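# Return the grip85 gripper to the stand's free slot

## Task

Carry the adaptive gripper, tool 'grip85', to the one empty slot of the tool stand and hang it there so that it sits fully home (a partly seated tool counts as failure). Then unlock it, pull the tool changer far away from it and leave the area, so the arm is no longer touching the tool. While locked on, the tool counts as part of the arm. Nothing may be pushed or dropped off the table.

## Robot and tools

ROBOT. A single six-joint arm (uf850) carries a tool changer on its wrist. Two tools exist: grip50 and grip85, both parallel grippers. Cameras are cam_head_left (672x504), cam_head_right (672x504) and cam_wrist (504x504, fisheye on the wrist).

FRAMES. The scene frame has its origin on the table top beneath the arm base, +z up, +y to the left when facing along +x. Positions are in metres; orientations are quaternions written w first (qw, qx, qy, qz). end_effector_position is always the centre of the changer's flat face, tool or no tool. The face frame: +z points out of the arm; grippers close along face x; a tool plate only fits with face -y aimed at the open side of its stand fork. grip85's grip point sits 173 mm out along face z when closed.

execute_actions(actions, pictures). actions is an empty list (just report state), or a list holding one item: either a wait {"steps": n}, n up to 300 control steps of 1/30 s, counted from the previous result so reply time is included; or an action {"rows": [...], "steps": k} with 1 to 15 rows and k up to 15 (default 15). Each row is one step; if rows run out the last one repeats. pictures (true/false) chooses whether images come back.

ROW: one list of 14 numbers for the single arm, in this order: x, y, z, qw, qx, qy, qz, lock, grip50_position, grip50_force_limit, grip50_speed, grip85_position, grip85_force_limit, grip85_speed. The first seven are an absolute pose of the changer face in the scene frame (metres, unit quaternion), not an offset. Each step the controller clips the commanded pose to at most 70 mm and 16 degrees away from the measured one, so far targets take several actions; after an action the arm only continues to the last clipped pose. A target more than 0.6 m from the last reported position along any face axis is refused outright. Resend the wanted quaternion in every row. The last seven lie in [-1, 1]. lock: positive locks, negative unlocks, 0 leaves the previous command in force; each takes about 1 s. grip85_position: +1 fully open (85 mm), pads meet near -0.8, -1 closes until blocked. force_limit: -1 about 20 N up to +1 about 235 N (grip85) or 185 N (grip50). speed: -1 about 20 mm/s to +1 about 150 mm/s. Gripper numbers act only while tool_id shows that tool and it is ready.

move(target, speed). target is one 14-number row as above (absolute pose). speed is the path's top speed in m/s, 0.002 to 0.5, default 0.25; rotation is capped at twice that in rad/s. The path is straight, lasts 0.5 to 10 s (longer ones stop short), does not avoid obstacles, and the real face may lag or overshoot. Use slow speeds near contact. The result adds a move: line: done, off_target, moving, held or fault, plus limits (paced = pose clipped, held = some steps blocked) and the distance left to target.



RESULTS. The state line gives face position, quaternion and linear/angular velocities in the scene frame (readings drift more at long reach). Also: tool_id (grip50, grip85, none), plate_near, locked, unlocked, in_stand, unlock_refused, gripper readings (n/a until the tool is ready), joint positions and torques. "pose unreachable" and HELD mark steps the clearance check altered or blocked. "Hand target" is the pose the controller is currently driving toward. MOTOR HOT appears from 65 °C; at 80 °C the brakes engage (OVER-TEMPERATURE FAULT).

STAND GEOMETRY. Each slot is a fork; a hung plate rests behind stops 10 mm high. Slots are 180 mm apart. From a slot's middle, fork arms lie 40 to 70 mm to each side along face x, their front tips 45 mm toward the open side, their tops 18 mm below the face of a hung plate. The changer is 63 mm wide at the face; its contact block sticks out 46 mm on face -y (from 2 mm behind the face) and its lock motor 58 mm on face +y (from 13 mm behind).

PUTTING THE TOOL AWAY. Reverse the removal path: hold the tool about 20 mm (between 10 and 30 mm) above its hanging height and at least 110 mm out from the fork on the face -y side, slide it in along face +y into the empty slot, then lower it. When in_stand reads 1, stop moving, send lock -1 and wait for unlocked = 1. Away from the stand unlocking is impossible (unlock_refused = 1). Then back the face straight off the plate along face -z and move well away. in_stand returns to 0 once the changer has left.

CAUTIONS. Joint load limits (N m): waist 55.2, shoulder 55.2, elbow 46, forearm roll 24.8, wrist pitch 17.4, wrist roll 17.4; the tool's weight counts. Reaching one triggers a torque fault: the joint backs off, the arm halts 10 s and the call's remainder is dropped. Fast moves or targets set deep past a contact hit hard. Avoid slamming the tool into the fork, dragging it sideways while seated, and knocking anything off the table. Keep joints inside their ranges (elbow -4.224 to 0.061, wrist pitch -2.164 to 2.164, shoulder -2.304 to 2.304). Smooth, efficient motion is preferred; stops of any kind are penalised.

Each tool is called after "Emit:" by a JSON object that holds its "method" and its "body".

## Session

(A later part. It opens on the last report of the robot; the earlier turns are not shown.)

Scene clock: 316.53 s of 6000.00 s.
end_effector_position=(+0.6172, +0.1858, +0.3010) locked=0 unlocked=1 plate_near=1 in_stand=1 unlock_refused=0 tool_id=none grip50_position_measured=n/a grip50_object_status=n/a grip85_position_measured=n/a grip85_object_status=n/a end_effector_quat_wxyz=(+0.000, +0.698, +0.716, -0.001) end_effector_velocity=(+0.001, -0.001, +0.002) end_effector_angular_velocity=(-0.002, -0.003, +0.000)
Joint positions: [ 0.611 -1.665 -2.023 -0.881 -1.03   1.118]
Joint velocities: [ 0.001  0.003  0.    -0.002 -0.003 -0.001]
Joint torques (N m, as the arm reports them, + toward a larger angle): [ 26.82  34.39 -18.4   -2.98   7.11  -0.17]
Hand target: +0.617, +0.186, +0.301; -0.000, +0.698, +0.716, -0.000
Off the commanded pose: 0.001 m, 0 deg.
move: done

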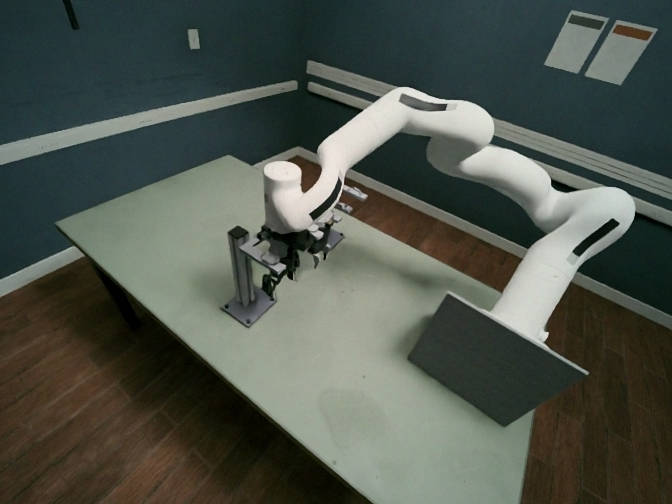

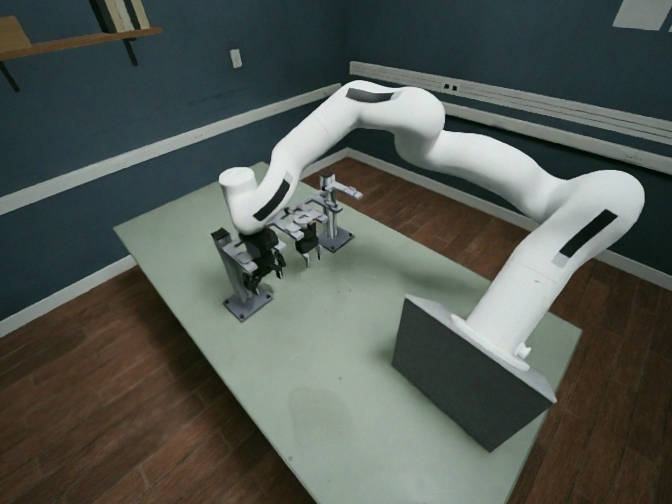

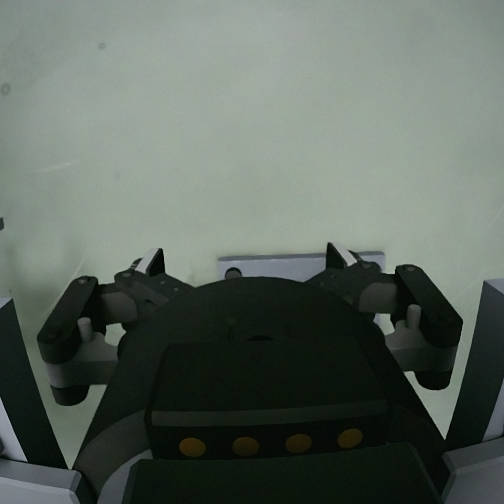

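Emit:
{"method": "move", "body": {"target": [0.6172,0.1858,0.301,0,0.698,0.716,0,1,1,0,0,1,0,0], "speed": 0.003}}

Emit:
{"method": "wait", "body": {"seconds": 3}}

Scene clock: 322.60 s of 6000.00 s.
end_effector_position=(+0.6171, +0.1858, +0.3008) locked=0 unlocked=0 plate_near=1 in_stand=1 unlock_refused=0 tool_id=none grip50_position_measured=n/a grip50_object_status=n/a grip85_position_measured=n/a grip85_object_status=n/a end_effector_quat_wxyz=(-0.001, +0.699, +0.716, -0.000) end_effector_velocity=(-0.001, +0.001, -0.000) end_effector_angular_velocity=(+0.000, +0.002, +0.002)
Joint positions: [ 0.61  -1.664 -2.021 -0.88  -1.026  1.119]
Joint velocities: [ 0.    -0.002 -0.001  0.003 -0.001 -0.003]
Joint torques (N m, as the arm reports them, + toward a larger angle): [ 24.58  27.19 -16.18  -4.     5.49  -0.75]
Hand target: +0.617, +0.186, +0.301; -0.000, +0.698, +0.716, +0.000
Off the commanded pose: 0.000 m, 0 deg.
After step 90, 2.33 s passed at rest.
move: done

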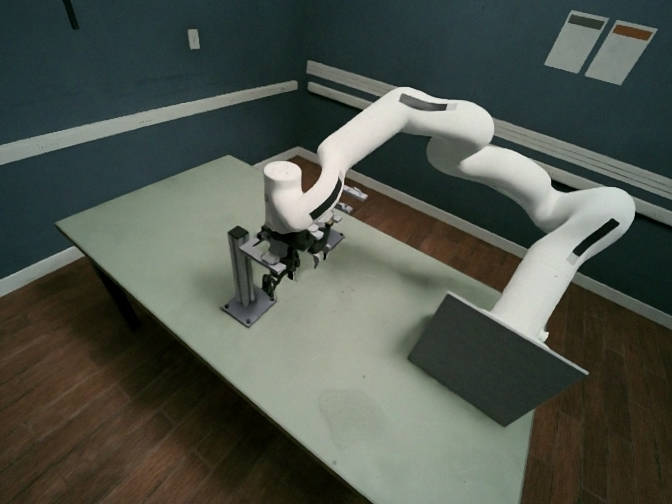

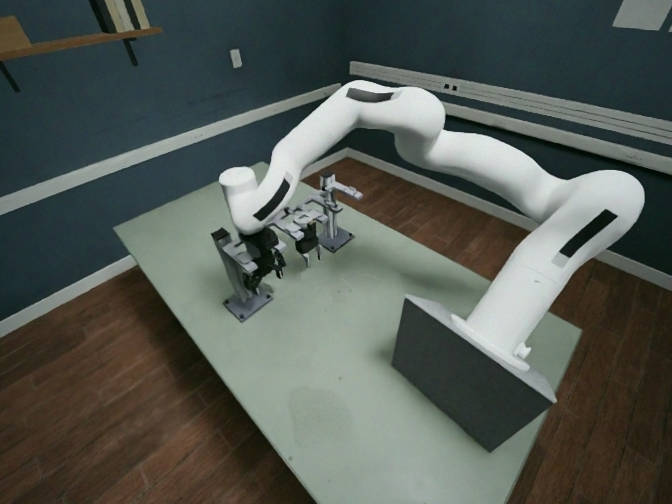

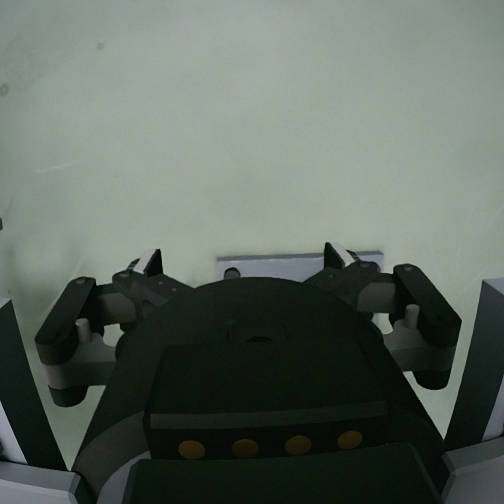

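Scene clock: 325.60 s of 6000.00 s.
end_effector_position=(+0.6171, +0.1859, +0.3010) locked=1 unlocked=0 plate_near=1 in_stand=1 unlock_refused=0 tool_id=grip85 grip50_position_measured=n/a grip50_object_status=n/a grip85_position_measured=n/a grip85_object_status=n/a end_effector_quat_wxyz=(-0.001, +0.699, +0.716, -0.000) end_effector_velocity=(-0.000, +0.001, +0.000) end_effector_angular_velocity=(-0.001, -0.002, +0.002)
Joint positions: [ 0.61  -1.664 -2.021 -0.88  -1.027  1.119]
Joint velocities: [ 0.001 -0.001 -0.    -0.001 -0.    -0.   ]
Joint torques (N m, as the arm reports them, + toward a larger angle): [ 32.    29.46 -16.19  -4.04   5.5   -0.89]
Hand target: +0.617, +0.186, +0.301; -0.000, +0.698, +0.716, +0.000
Off the commanded pose: 0.000 m, 0 deg.
Steps of this call (steps 1 to 90: nothing new was sent). Readings (end_effector_position | what the end effector reports):
1: (+0.6171, +0.1858, +0.3008) | locked=0 unlocked=0 plate_near=1 in_stand=1 unlock_refused=0 tool_id=none grip50_position_measured=n/a grip50_object_status=n/a grip85_position_measured=n/a grip85_object_status=n/a
2: (+0.6171, +0.1858, +0.3008) | locked=0 unlocked=0 plate_near=1 in_stand=1 unlock_refused=0 tool_id=none grip50_position_measured=n/a grip50_object_status=n/a grip85_position_measured=n/a grip85_object_status=n/a
4: (+0.6172, +0.1858, +0.3011) | locked=1 unlocked=0 plate_near=1 in_stand=1 unlock_refused=0 tool_id=grip85 grip50_position_measured=n/a grip50_object_status=n/a grip85_position_measured=n/a grip85_object_status=n/a
8: (+0.6172, +0.1858, +0.3011) | locked=1 unlocked=0 plate_near=1 in_stand=1 unlock_refused=0 tool_id=grip85 grip50_position_measured=n/a grip50_object_status=n/a grip85_position_measured=n/a grip85_object_status=n/a
90: the state above

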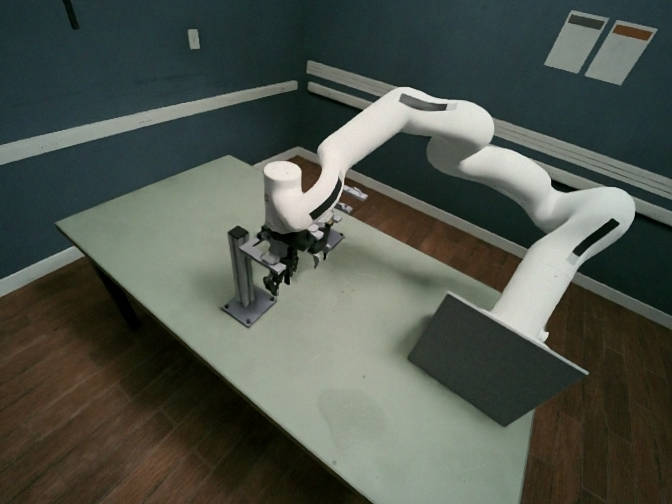

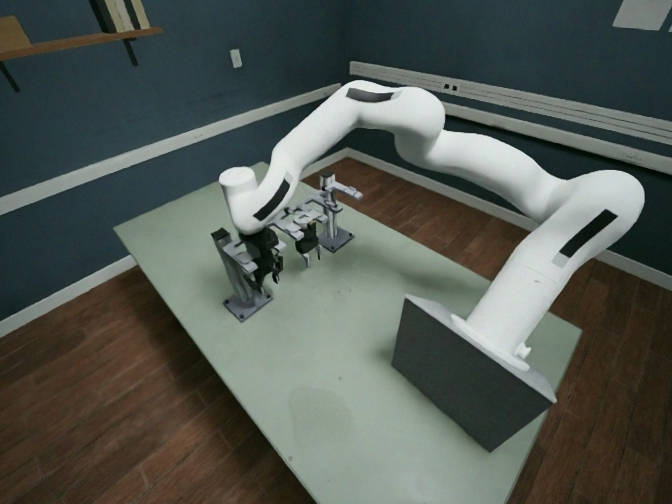

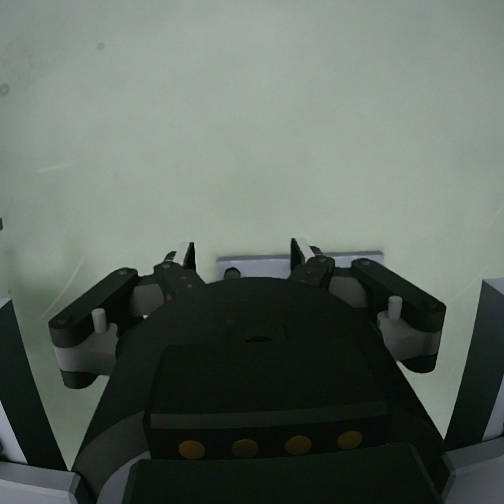

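Emit:
{"method": "move", "body": {"target": [0.6172,0.1858,0.321,0,0.698,0.716,0,0,1,0,0,1,0,0], "speed": 0.02}}

Emit:
{"method": "move", "body": {"target": [0.487,0.1825,0.321,0,0.698,0.716,0,0,1,0,0,1,0,0], "speed": 0.06}}

Emit:
{"method": "move", "body": {"target": [0.496,-0.177,0.321,0,0.698,0.716,0,0,1,0,0,1,0,0], "speed": 0.15}}

Scene clock: 337.60 s of 6000.00 s.
end_effector_position=(+0.6172, +0.1858, +0.3209) locked=1 unlocked=0 plate_near=1 in_stand=0 unlock_refused=0 tool_id=grip85 grip50_position_measured=n/a grip50_object_status=n/a grip85_position_measured=3 grip85_object_status=3 end_effector_quat_wxyz=(+0.000, +0.698, +0.716, +0.000) end_effector_velocity=(-0.002, +0.001, -0.002) end_effector_angular_velocity=(-0.002, +0.003, +0.002)
Joint positions: [ 0.63  -1.643 -2.017 -0.858 -1.043  1.108]
Joint velocities: [-0.    -0.003  0.001  0.001 -0.001  0.   ]
Joint torques (N m, as the arm reports them, + toward a larger angle): [ 46.74  53.32 -17.14   1.7   -0.27   0.25]
Hand target: +0.617, +0.186, +0.321; +0.000, +0.698, +0.716, +0.000
Off the commanded pose: 0.000 m, 0 deg.
After step 90, 7.77 s passed at rest.
move: done

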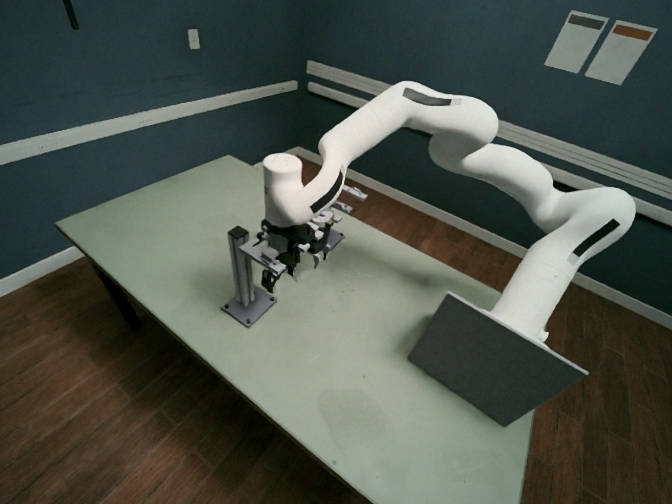

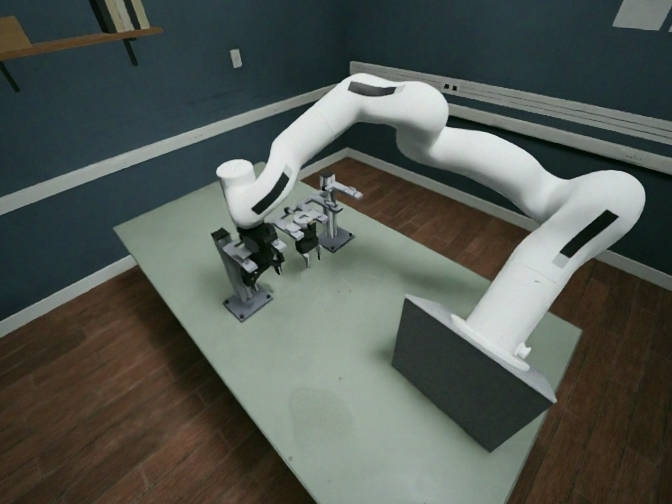

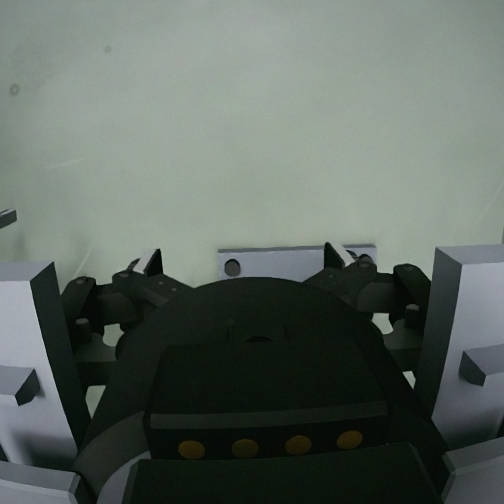

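Scene clock: 340.07 s of 6000.00 s.
end_effector_position=(+0.4868, +0.1830, +0.3213) locked=1 unlocked=0 plate_near=1 in_stand=0 unlock_refused=0 tool_id=grip85 grip50_position_measured=n/a grip50_object_status=n/a grip85_position_measured=3 grip85_object_status=3 end_effector_quat_wxyz=(-0.001, +0.698, +0.716, +0.000) end_effector_velocity=(-0.000, +0.000, -0.000) end_effector_angular_velocity=(+0.001, -0.000, -0.000)
Joint positions: [ 0.726 -1.439 -1.516 -0.936 -0.872  1.407]
Joint velocities: [ 0.     0.001  0.002 -0.001  0.002  0.002]
Joint torques (N m, as the arm reports them, + toward a larger angle): [ 39.1   47.09 -15.98   1.42  -0.14   0.25]
Hand target: +0.487, +0.183, +0.321; -0.001, +0.698, +0.716, +0.000
Off the commanded pose: 0.001 m, 0 deg.
move: done

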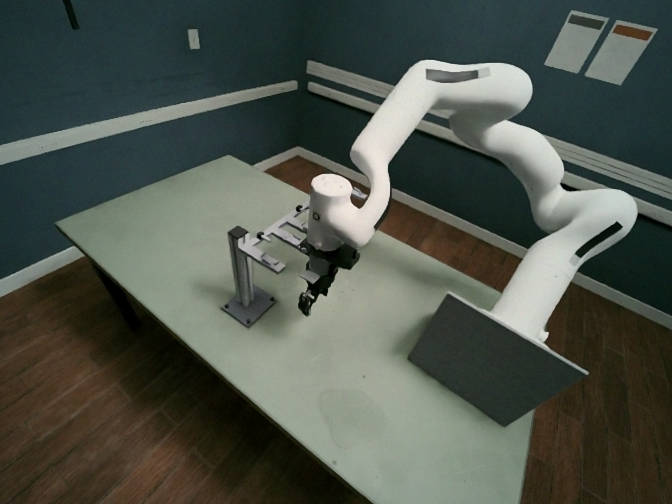

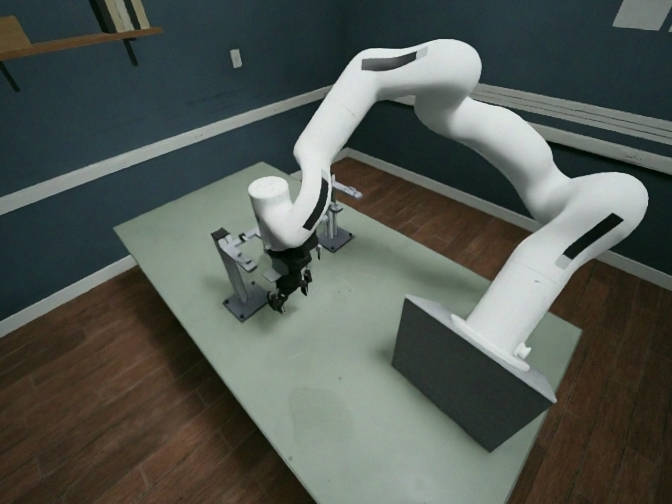

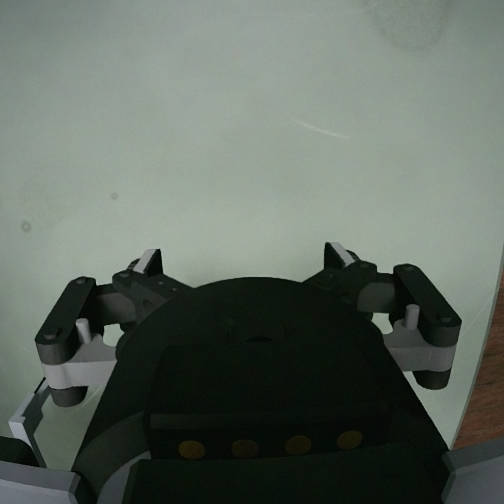

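Scene clock: 342.80 s of 6000.00 s.
end_effector_position=(+0.4944, -0.1766, +0.3205) locked=1 unlocked=0 plate_near=1 in_stand=0 unlock_refused=0 tool_id=grip85 grip50_position_measured=n/a grip50_object_status=n/a grip85_position_measured=3 grip85_object_status=3 end_effector_quat_wxyz=(+0.000, +0.698, +0.716, -0.000) end_effector_velocity=(+0.000, -0.001, -0.000) end_effector_angular_velocity=(-0.001, +0.000, +0.001)
Joint positions: [ 0.283 -0.755 -0.977 -1.247 -0.881  1.205]
Joint velocities: [-0.002  0.002  0.    -0.    -0.001 -0.003]
Joint torques (N m, as the arm reports them, + toward a larger angle): [ 38.49  28.7  -10.51   1.41  -0.15   0.27]
Hand target: +0.495, -0.177, +0.321; +0.001, +0.698, +0.716, -0.000
Off the commanded pose: 0.002 m, 0 deg.
move: done

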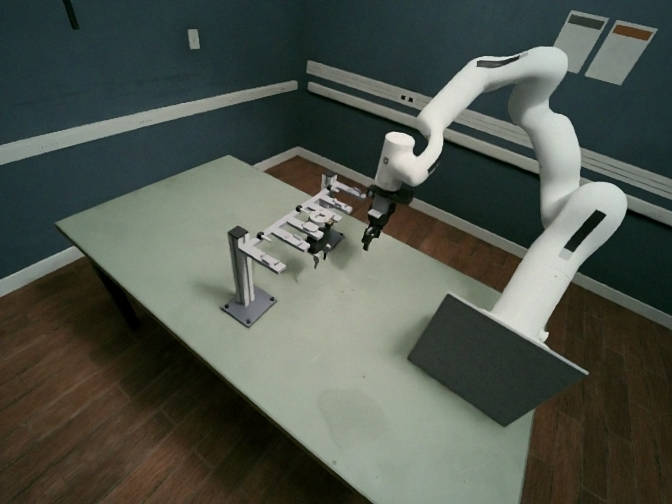

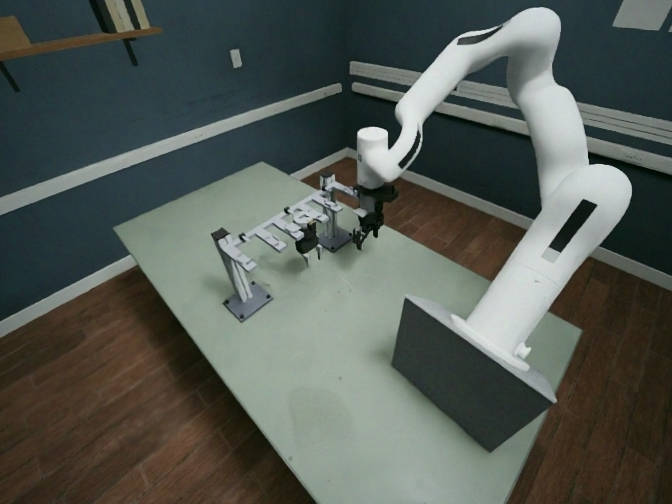

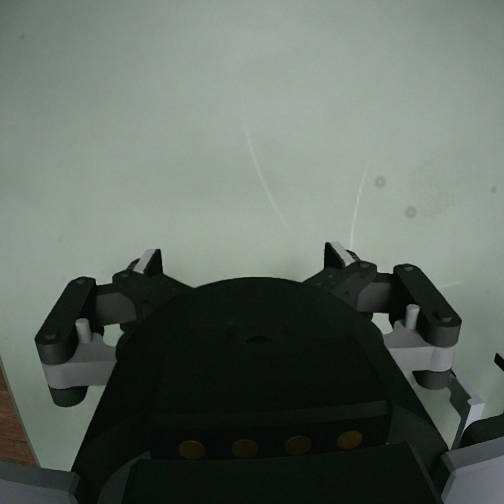

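Emit:
{"method": "move", "body": {"target": [0.55,-0.176,0.322,0,0.698,0.716,0,0,1,0,0,1,0,0], "speed": 0.03}}

Scene clock: 349.70 s of 6000.00 s.
end_effector_position=(+0.5500, -0.1763, +0.3219) locked=1 unlocked=0 plate_near=1 in_stand=0 unlock_refused=0 tool_id=grip85 grip50_position_measured=n/a grip50_object_status=n/a grip85_position_measured=3 grip85_object_status=3 end_effector_quat_wxyz=(+0.000, +0.698, +0.716, -0.000) end_effector_velocity=(+0.001, -0.000, +0.000) end_effector_angular_velocity=(-0.001, -0.001, +0.000)
Joint positions: [ 0.275 -0.84  -1.15  -1.188 -0.909  1.099]
Joint velocities: [ 0.    -0.    -0.001 -0.    -0.001 -0.001]
Joint torques (N m, as the arm reports them, + toward a larger angle): [ 42.13  33.97 -11.77   1.16  -0.17   0.17]
Hand target: +0.550, -0.176, +0.322; +0.000, +0.698, +0.716, -0.000
Off the commanded pose: 0.000 m, 0 deg.
After step 90, 1.80 s passed at rest.
move: done

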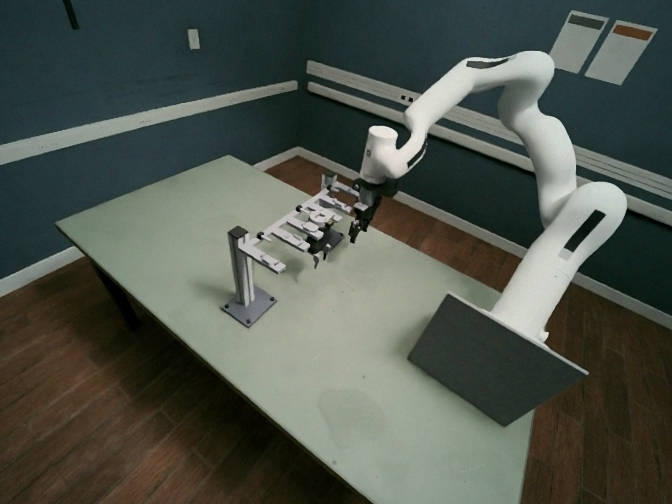

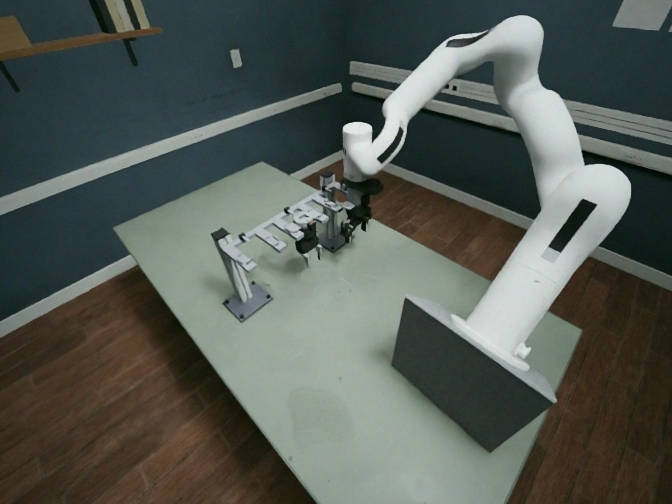

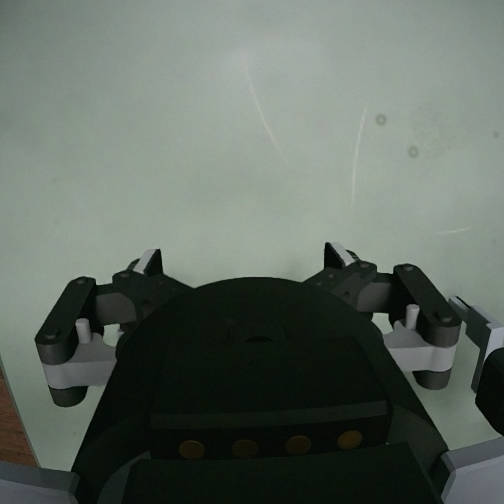

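Emit:
{"method": "move", "body": {"target": [0.595,-0.175,0.322,0,0.698,0.716,0,0,1,0,0,1,0,0], "speed": 0.015}}

Scene clock: 362.50 s of 6000.00 s.
end_effector_position=(+0.5950, -0.1752, +0.3219) locked=1 unlocked=0 plate_near=1 in_stand=0 unlock_refused=0 tool_id=grip85 grip50_position_measured=n/a grip50_object_status=n/a grip85_position_measured=3 grip85_object_status=3 end_effector_quat_wxyz=(+0.000, +0.698, +0.716, -0.000) end_effector_velocity=(+0.000, -0.001, -0.001) end_effector_angular_velocity=(-0.000, +0.001, -0.001)
Joint positions: [ 0.27  -0.918 -1.3   -1.142 -0.936  1.014]
Joint velocities: [-0.002 -0.    -0.001 -0.    -0.    -0.001]
Joint torques (N m, as the arm reports them, + toward a larger angle): [ 46.34  37.76 -12.79   1.2   -0.23   0.12]
Hand target: +0.595, -0.175, +0.322; +0.000, +0.698, +0.716, -0.000
Off the commanded pose: 0.000 m, 0 deg.
After step 90, 6.57 s passed at rest.
move: done

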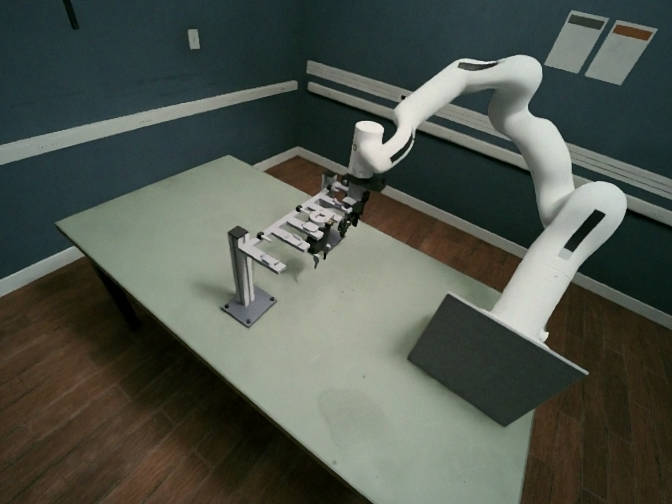

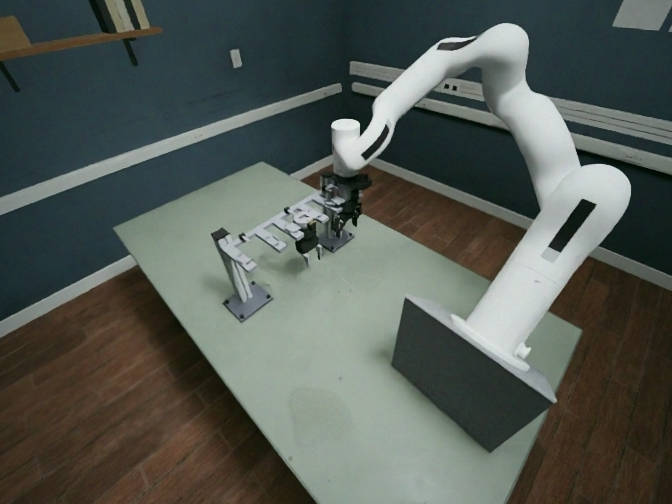

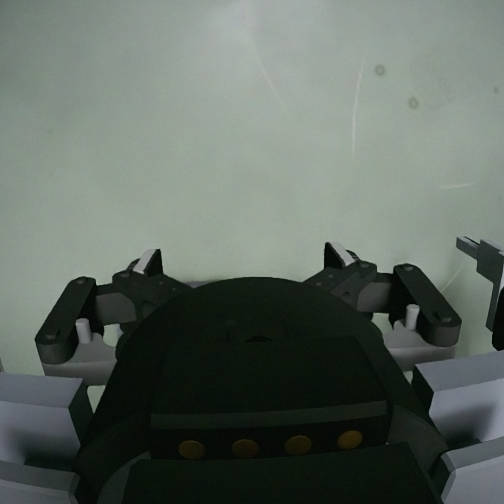

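Emit:
{"method": "move", "body": {"target": [0.626,-0.1745,0.322,0,0.698,0.716,0,0,1,0,0,1,0,0], "speed": 0.01}}

Scene clock: 380.30 s of 6000.00 s.
end_effector_position=(+0.6260, -0.1747, +0.3220) locked=1 unlocked=0 plate_near=1 in_stand=0 unlock_refused=0 tool_id=grip85 grip50_position_measured=n/a grip50_object_status=n/a grip85_position_measured=3 grip85_object_status=3 end_effector_quat_wxyz=(+0.000, +0.698, +0.716, -0.000) end_effector_velocity=(+0.000, -0.000, +0.001) end_effector_angular_velocity=(-0.002, -0.001, +0.001)
Joint positions: [ 0.266 -0.975 -1.411 -1.11  -0.958  0.954]
Joint velocities: [ 0.001  0.    -0.001 -0.002 -0.002  0.   ]
Joint torques (N m, as the arm reports them, + toward a larger angle): [ 47.53  38.15 -13.48   1.4   -0.08   0.17]
Hand target: +0.626, -0.175, +0.322; +0.000, +0.698, +0.716, -0.000
Off the commanded pose: 0.000 m, 0 deg.
After step 90, 11.50 s passed at rest.
move: done

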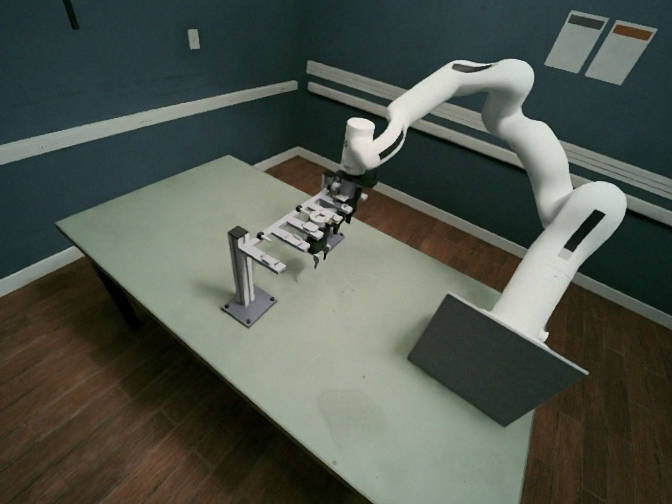

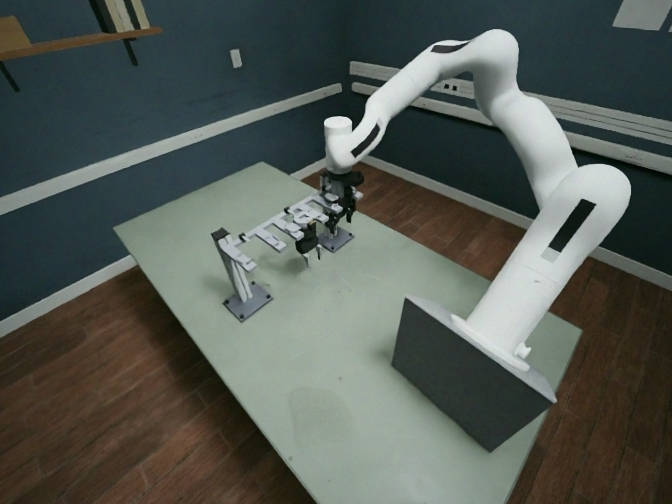

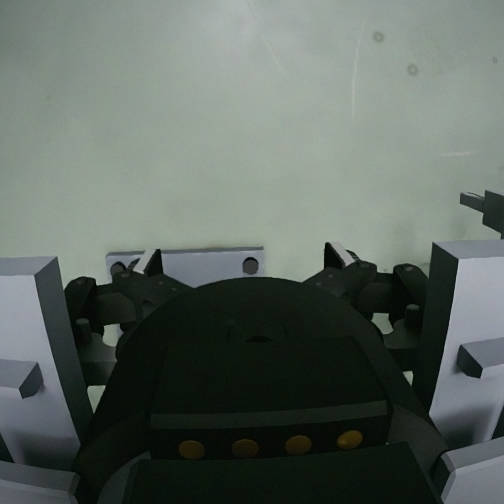

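Emit:
{"method": "move", "body": {"target": [0.625,-0.1747,0.304,0,0.698,0.716,0,0,1,0,0,1,0,0], "speed": 0.005}}

Emit:
{"method": "move", "body": {"target": [0.625,-0.1747,0.3005,0,0.698,0.716,0,0,1,0,0,1,0,0], "speed": 0.002}}

Scene clock: 393.93 s of 6000.00 s.
end_effector_position=(+0.6250, -0.1747, +0.3040) locked=1 unlocked=0 plate_near=1 in_stand=0 unlock_refused=0 tool_id=grip85 grip50_position_measured=n/a grip50_object_status=n/a grip85_position_measured=3 grip85_object_status=3 end_effector_quat_wxyz=(-0.000, +0.698, +0.716, +0.000) end_effector_velocity=(+0.000, -0.000, -0.000) end_effector_angular_velocity=(-0.001, +0.001, -0.000)
Joint positions: [ 0.245 -0.993 -1.41  -1.138 -0.942  0.971]
Joint velocities: [-0.    -0.001 -0.001 -0.    -0.001  0.   ]
Joint torques (N m, as the arm reports them, + toward a larger angle): [ 48.84  38.01 -13.     0.93  -0.23   0.26]
Hand target: +0.625, -0.175, +0.304; -0.000, +0.698, +0.716, +0.000
Off the commanded pose: 0.000 m, 0 deg.
After step 90, 6.80 s passed at rest.
move: done

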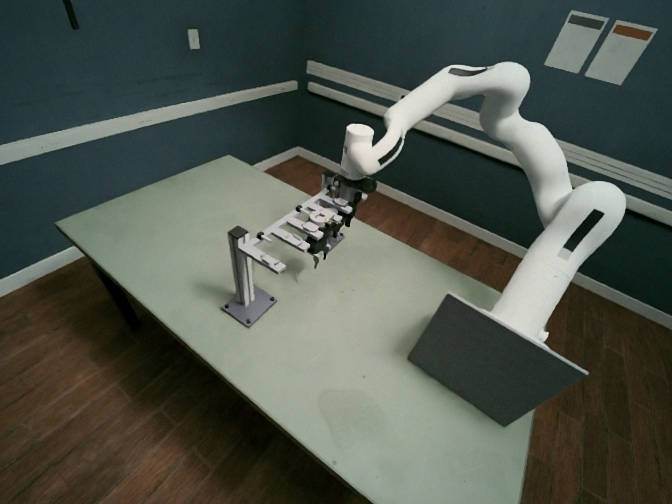

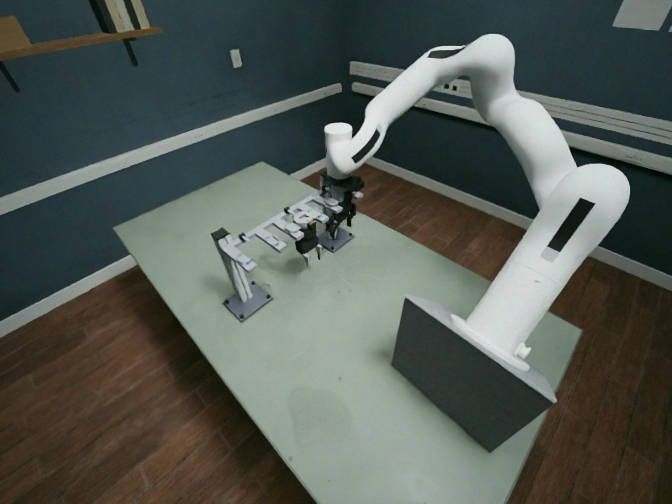

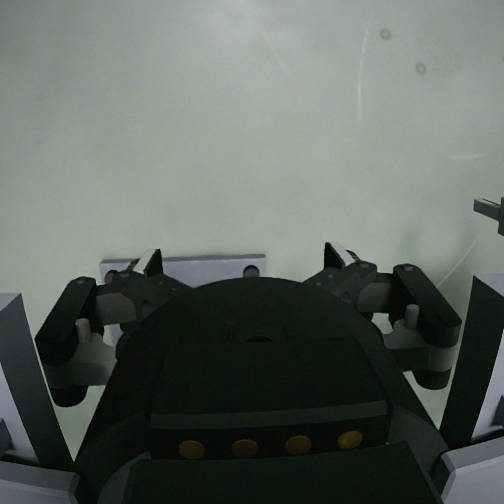

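Scene clock: 395.90 s of 6000.00 s.
end_effector_position=(+0.6250, -0.1747, +0.3005) locked=1 unlocked=0 plate_near=1 in_stand=1 unlock_refused=0 tool_id=grip85 grip50_position_measured=n/a grip50_object_status=n/a grip85_position_measured=3 grip85_object_status=3 end_effector_quat_wxyz=(-0.000, +0.698, +0.716, +0.000) end_effector_velocity=(+0.000, -0.000, +0.001) end_effector_angular_velocity=(+0.000, -0.002, +0.000)
Joint positions: [ 0.241 -0.997 -1.411 -1.144 -0.939  0.974]
Joint velocities: [ 0.     0.001  0.    -0.001  0.001 -0.   ]
Joint torques (N m, as the arm reports them, + toward a larger angle): [ 48.58  37.28 -13.05   0.87  -0.18   0.23]
Hand target: +0.625, -0.175, +0.301; -0.000, +0.698, +0.716, +0.000
Off the commanded pose: 0.000 m, 0 deg.
move: done

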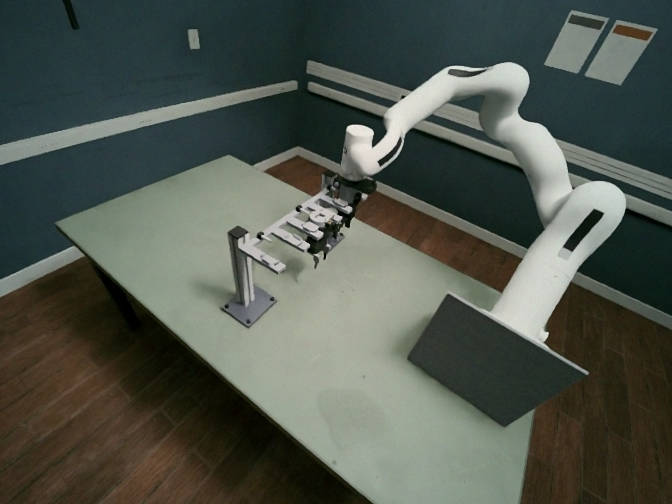

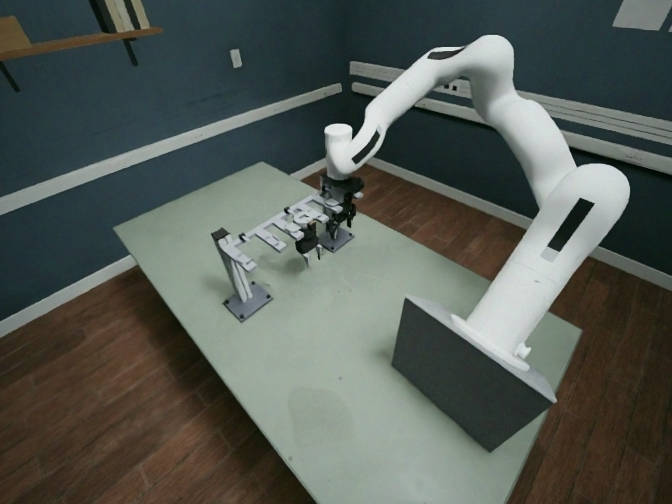

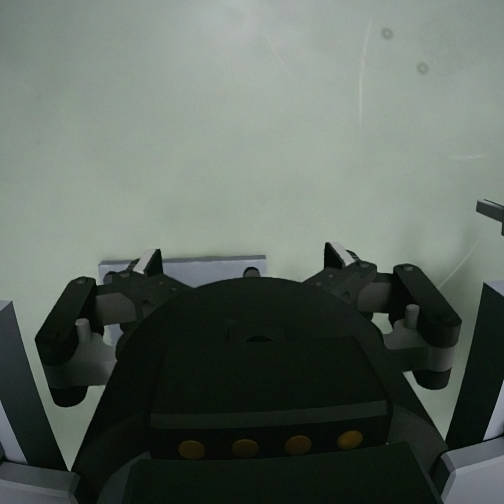

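Not yet resting; lower slightly until it touches, then unlock.

Emit:
{"method": "move", "body": {"target": [0.625,-0.1747,0.2985,0,0.698,0.716,0,0,1,0,0,1,0,0], "speed": 0.002}}

Scene clock: 402.43 s of 6000.00 s.
end_effector_position=(+0.6252, -0.1746, +0.2999) locked=1 unlocked=0 plate_near=1 in_stand=1 unlock_refused=0 tool_id=grip85 grip50_position_measured=n/a grip50_object_status=n/a grip85_position_measured=3 grip85_object_status=3 end_effector_quat_wxyz=(+0.000, +0.698, +0.716, +0.000) end_effector_velocity=(-0.000, -0.000, -0.001) end_effector_angular_velocity=(+0.001, +0.001, +0.001)
Joint positions: [ 0.241 -0.998 -1.411 -1.146 -0.938  0.975]
Joint velocities: [-0.002 -0.001  0.    -0.001  0.002 -0.001]
Joint torques (N m, as the arm reports them, + toward a larger angle): [ 22.06  12.61 -11.48  -3.66   1.22  -0.45]
Hand target: +0.625, -0.175, +0.299; -0.000, +0.698, +0.716, +0.000
Off the commanded pose: 0.001 m, 0 deg.
After step 90, 2.30 s passed at rest.
move: done

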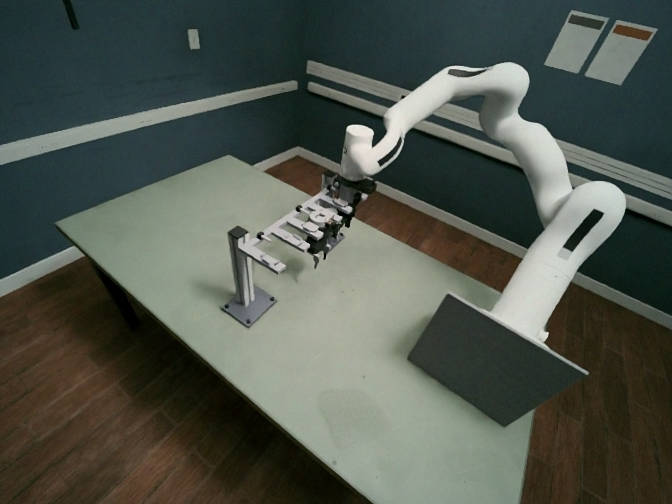

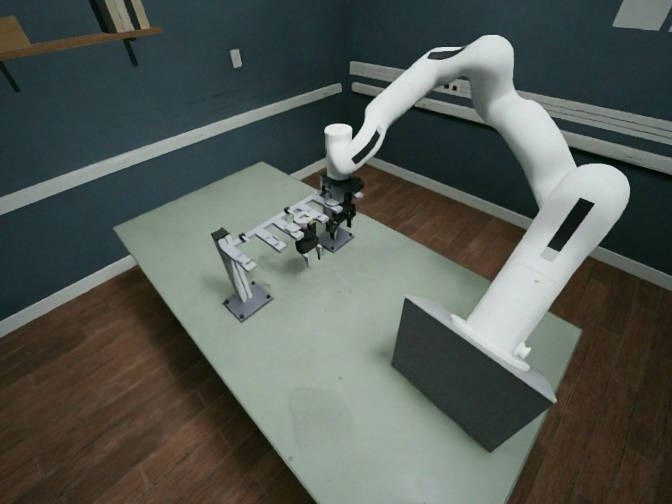

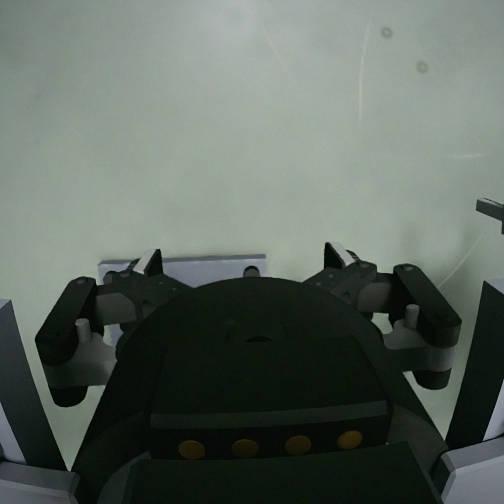

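Emit:
{"method": "move", "body": {"target": [0.625,-0.1747,0.2998,0,0.698,0.716,0,-1,1,0,0,1,0,0], "speed": 0.002}}

Emit:
{"method": "wait", "body": {"seconds": 1.5}}

Scene clock: 408.53 s of 6000.00 s.
end_effector_position=(+0.6251, -0.1746, +0.2998) locked=0 unlocked=0 plate_near=1 in_stand=1 unlock_refused=0 tool_id=none grip50_position_measured=n/a grip50_object_status=n/a grip85_position_measured=n/a grip85_object_status=n/a end_effector_quat_wxyz=(+0.000, +0.698, +0.716, +0.000) end_effector_velocity=(-0.000, +0.001, -0.001) end_effector_angular_velocity=(+0.000, +0.001, +0.001)
Joint positions: [ 0.241 -0.998 -1.411 -1.145 -0.938  0.974]
Joint velocities: [ 0.    -0.002  0.     0.     0.001  0.001]
Joint torques (N m, as the arm reports them, + toward a larger angle): [21.53 14.5  -8.96 -1.15  2.31 -0.31]
Hand target: +0.625, -0.175, +0.300; +0.000, +0.698, +0.716, -0.000
Off the commanded pose: 0.000 m, 0 deg.
After step 90, 2.40 s passed at rest.
move: done

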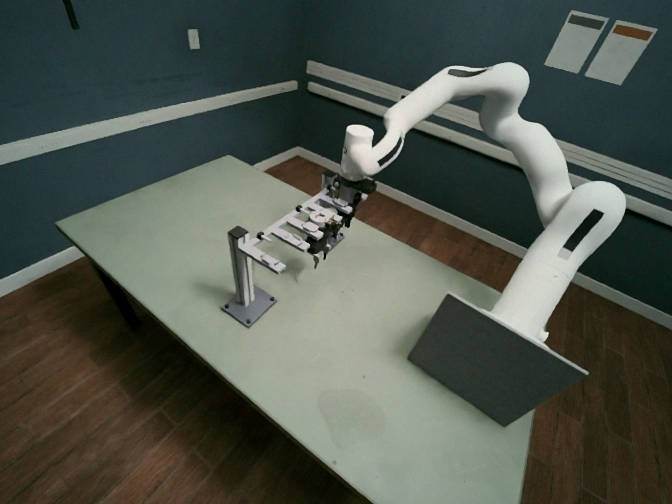

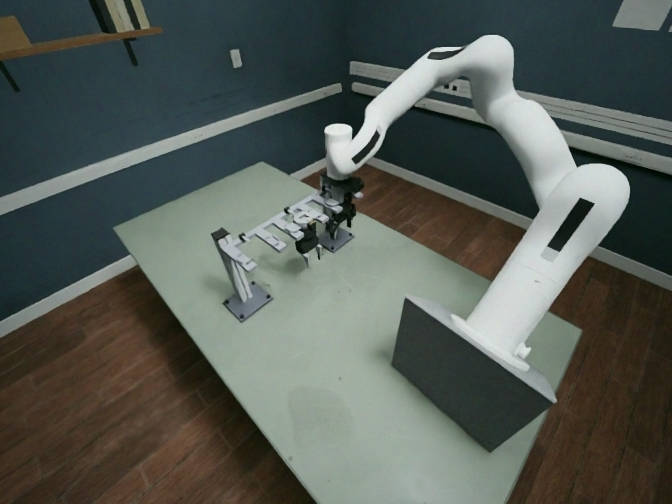

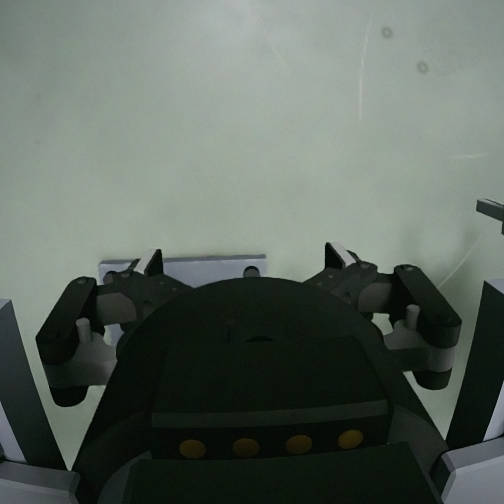

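Scene clock: 410.03 s of 6000.00 s.
end_effector_position=(+0.6250, -0.1746, +0.2998) locked=0 unlocked=1 plate_near=1 in_stand=1 unlock_refused=0 tool_id=none grip50_position_measured=n/a grip50_object_status=n/a grip85_position_measured=n/a grip85_object_status=n/a end_effector_quat_wxyz=(+0.000, +0.698, +0.716, +0.000) end_effector_velocity=(-0.001, +0.001, -0.001) end_effector_angular_velocity=(-0.001, +0.002, +0.002)
Joint positions: [ 0.241 -0.998 -1.411 -1.145 -0.938  0.974]
Joint velocities: [ 0.    -0.002  0.    -0.001 -0.001  0.   ]
Joint torques (N m, as the arm reports them, + toward a larger angle): [19.66 16.08 -7.4  -0.75  0.89 -0.29]
Hand target: +0.625, -0.175, +0.300; +0.000, +0.698, +0.716, -0.000
Off the commanded pose: 0.000 m, 0 deg.
Steps of this call (steps 1 to 45: nothing new was sent). Readings (end_effector_position | what the end effector reports):
1: (+0.6251, -0.1746, +0.2998) | locked=0 unlocked=0 plate_near=1 in_stand=1 unlock_refused=0 tool_id=none grip50_position_measured=n/a grip50_object_status=n/a grip85_position_measured=n/a grip85_object_status=n/a
2: (+0.6251, -0.1746, +0.2998) | locked=0 unlocked=0 plate_near=1 in_stand=1 unlock_refused=0 tool_id=none grip50_position_measured=n/a grip50_object_status=n/a grip85_position_measured=n/a grip85_object_status=n/a
4: (+0.6251, -0.1746, +0.2998) | locked=0 unlocked=1 plate_near=1 in_stand=1 unlock_refused=0 tool_id=none grip50_position_measured=n/a grip50_object_status=n/a grip85_position_measured=n/a grip85_object_status=n/a
8: (+0.6251, -0.1746, +0.2998) | locked=0 unlocked=1 plate_near=1 in_stand=1 unlock_refused=0 tool_id=none grip50_position_measured=n/a grip50_object_status=n/a grip85_position_measured=n/a grip85_object_status=n/a
45: the state above

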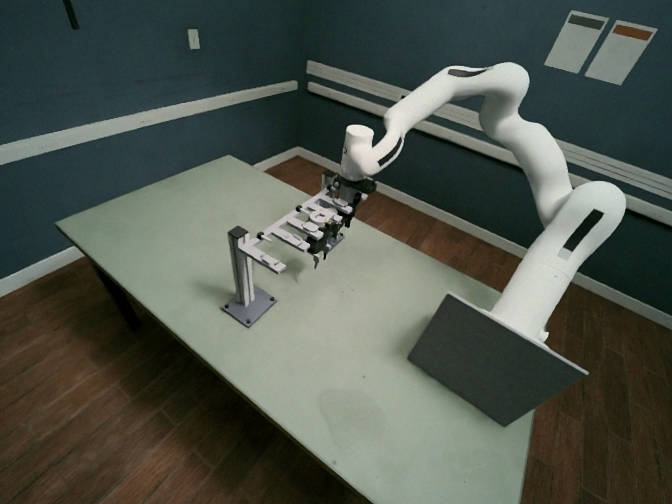

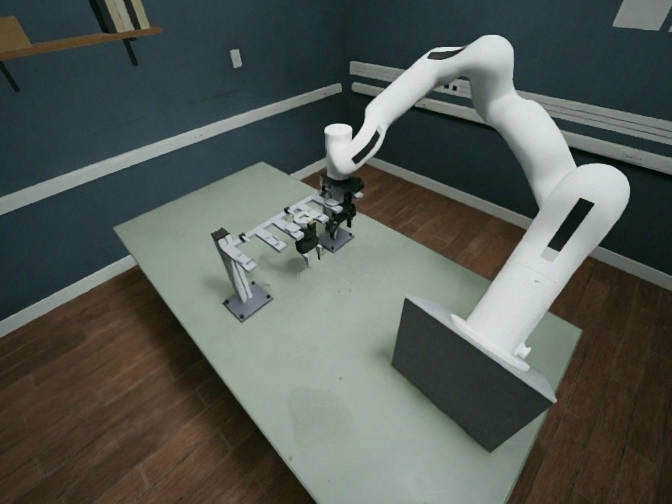

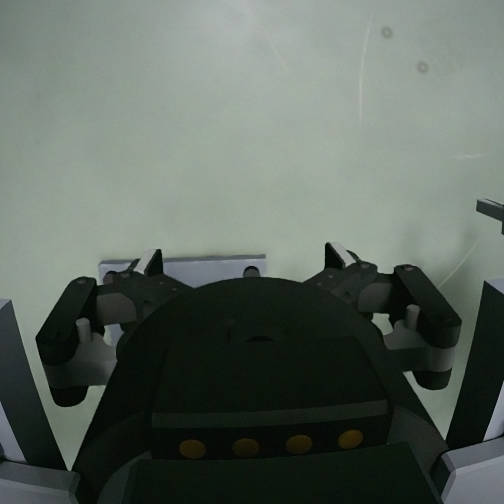

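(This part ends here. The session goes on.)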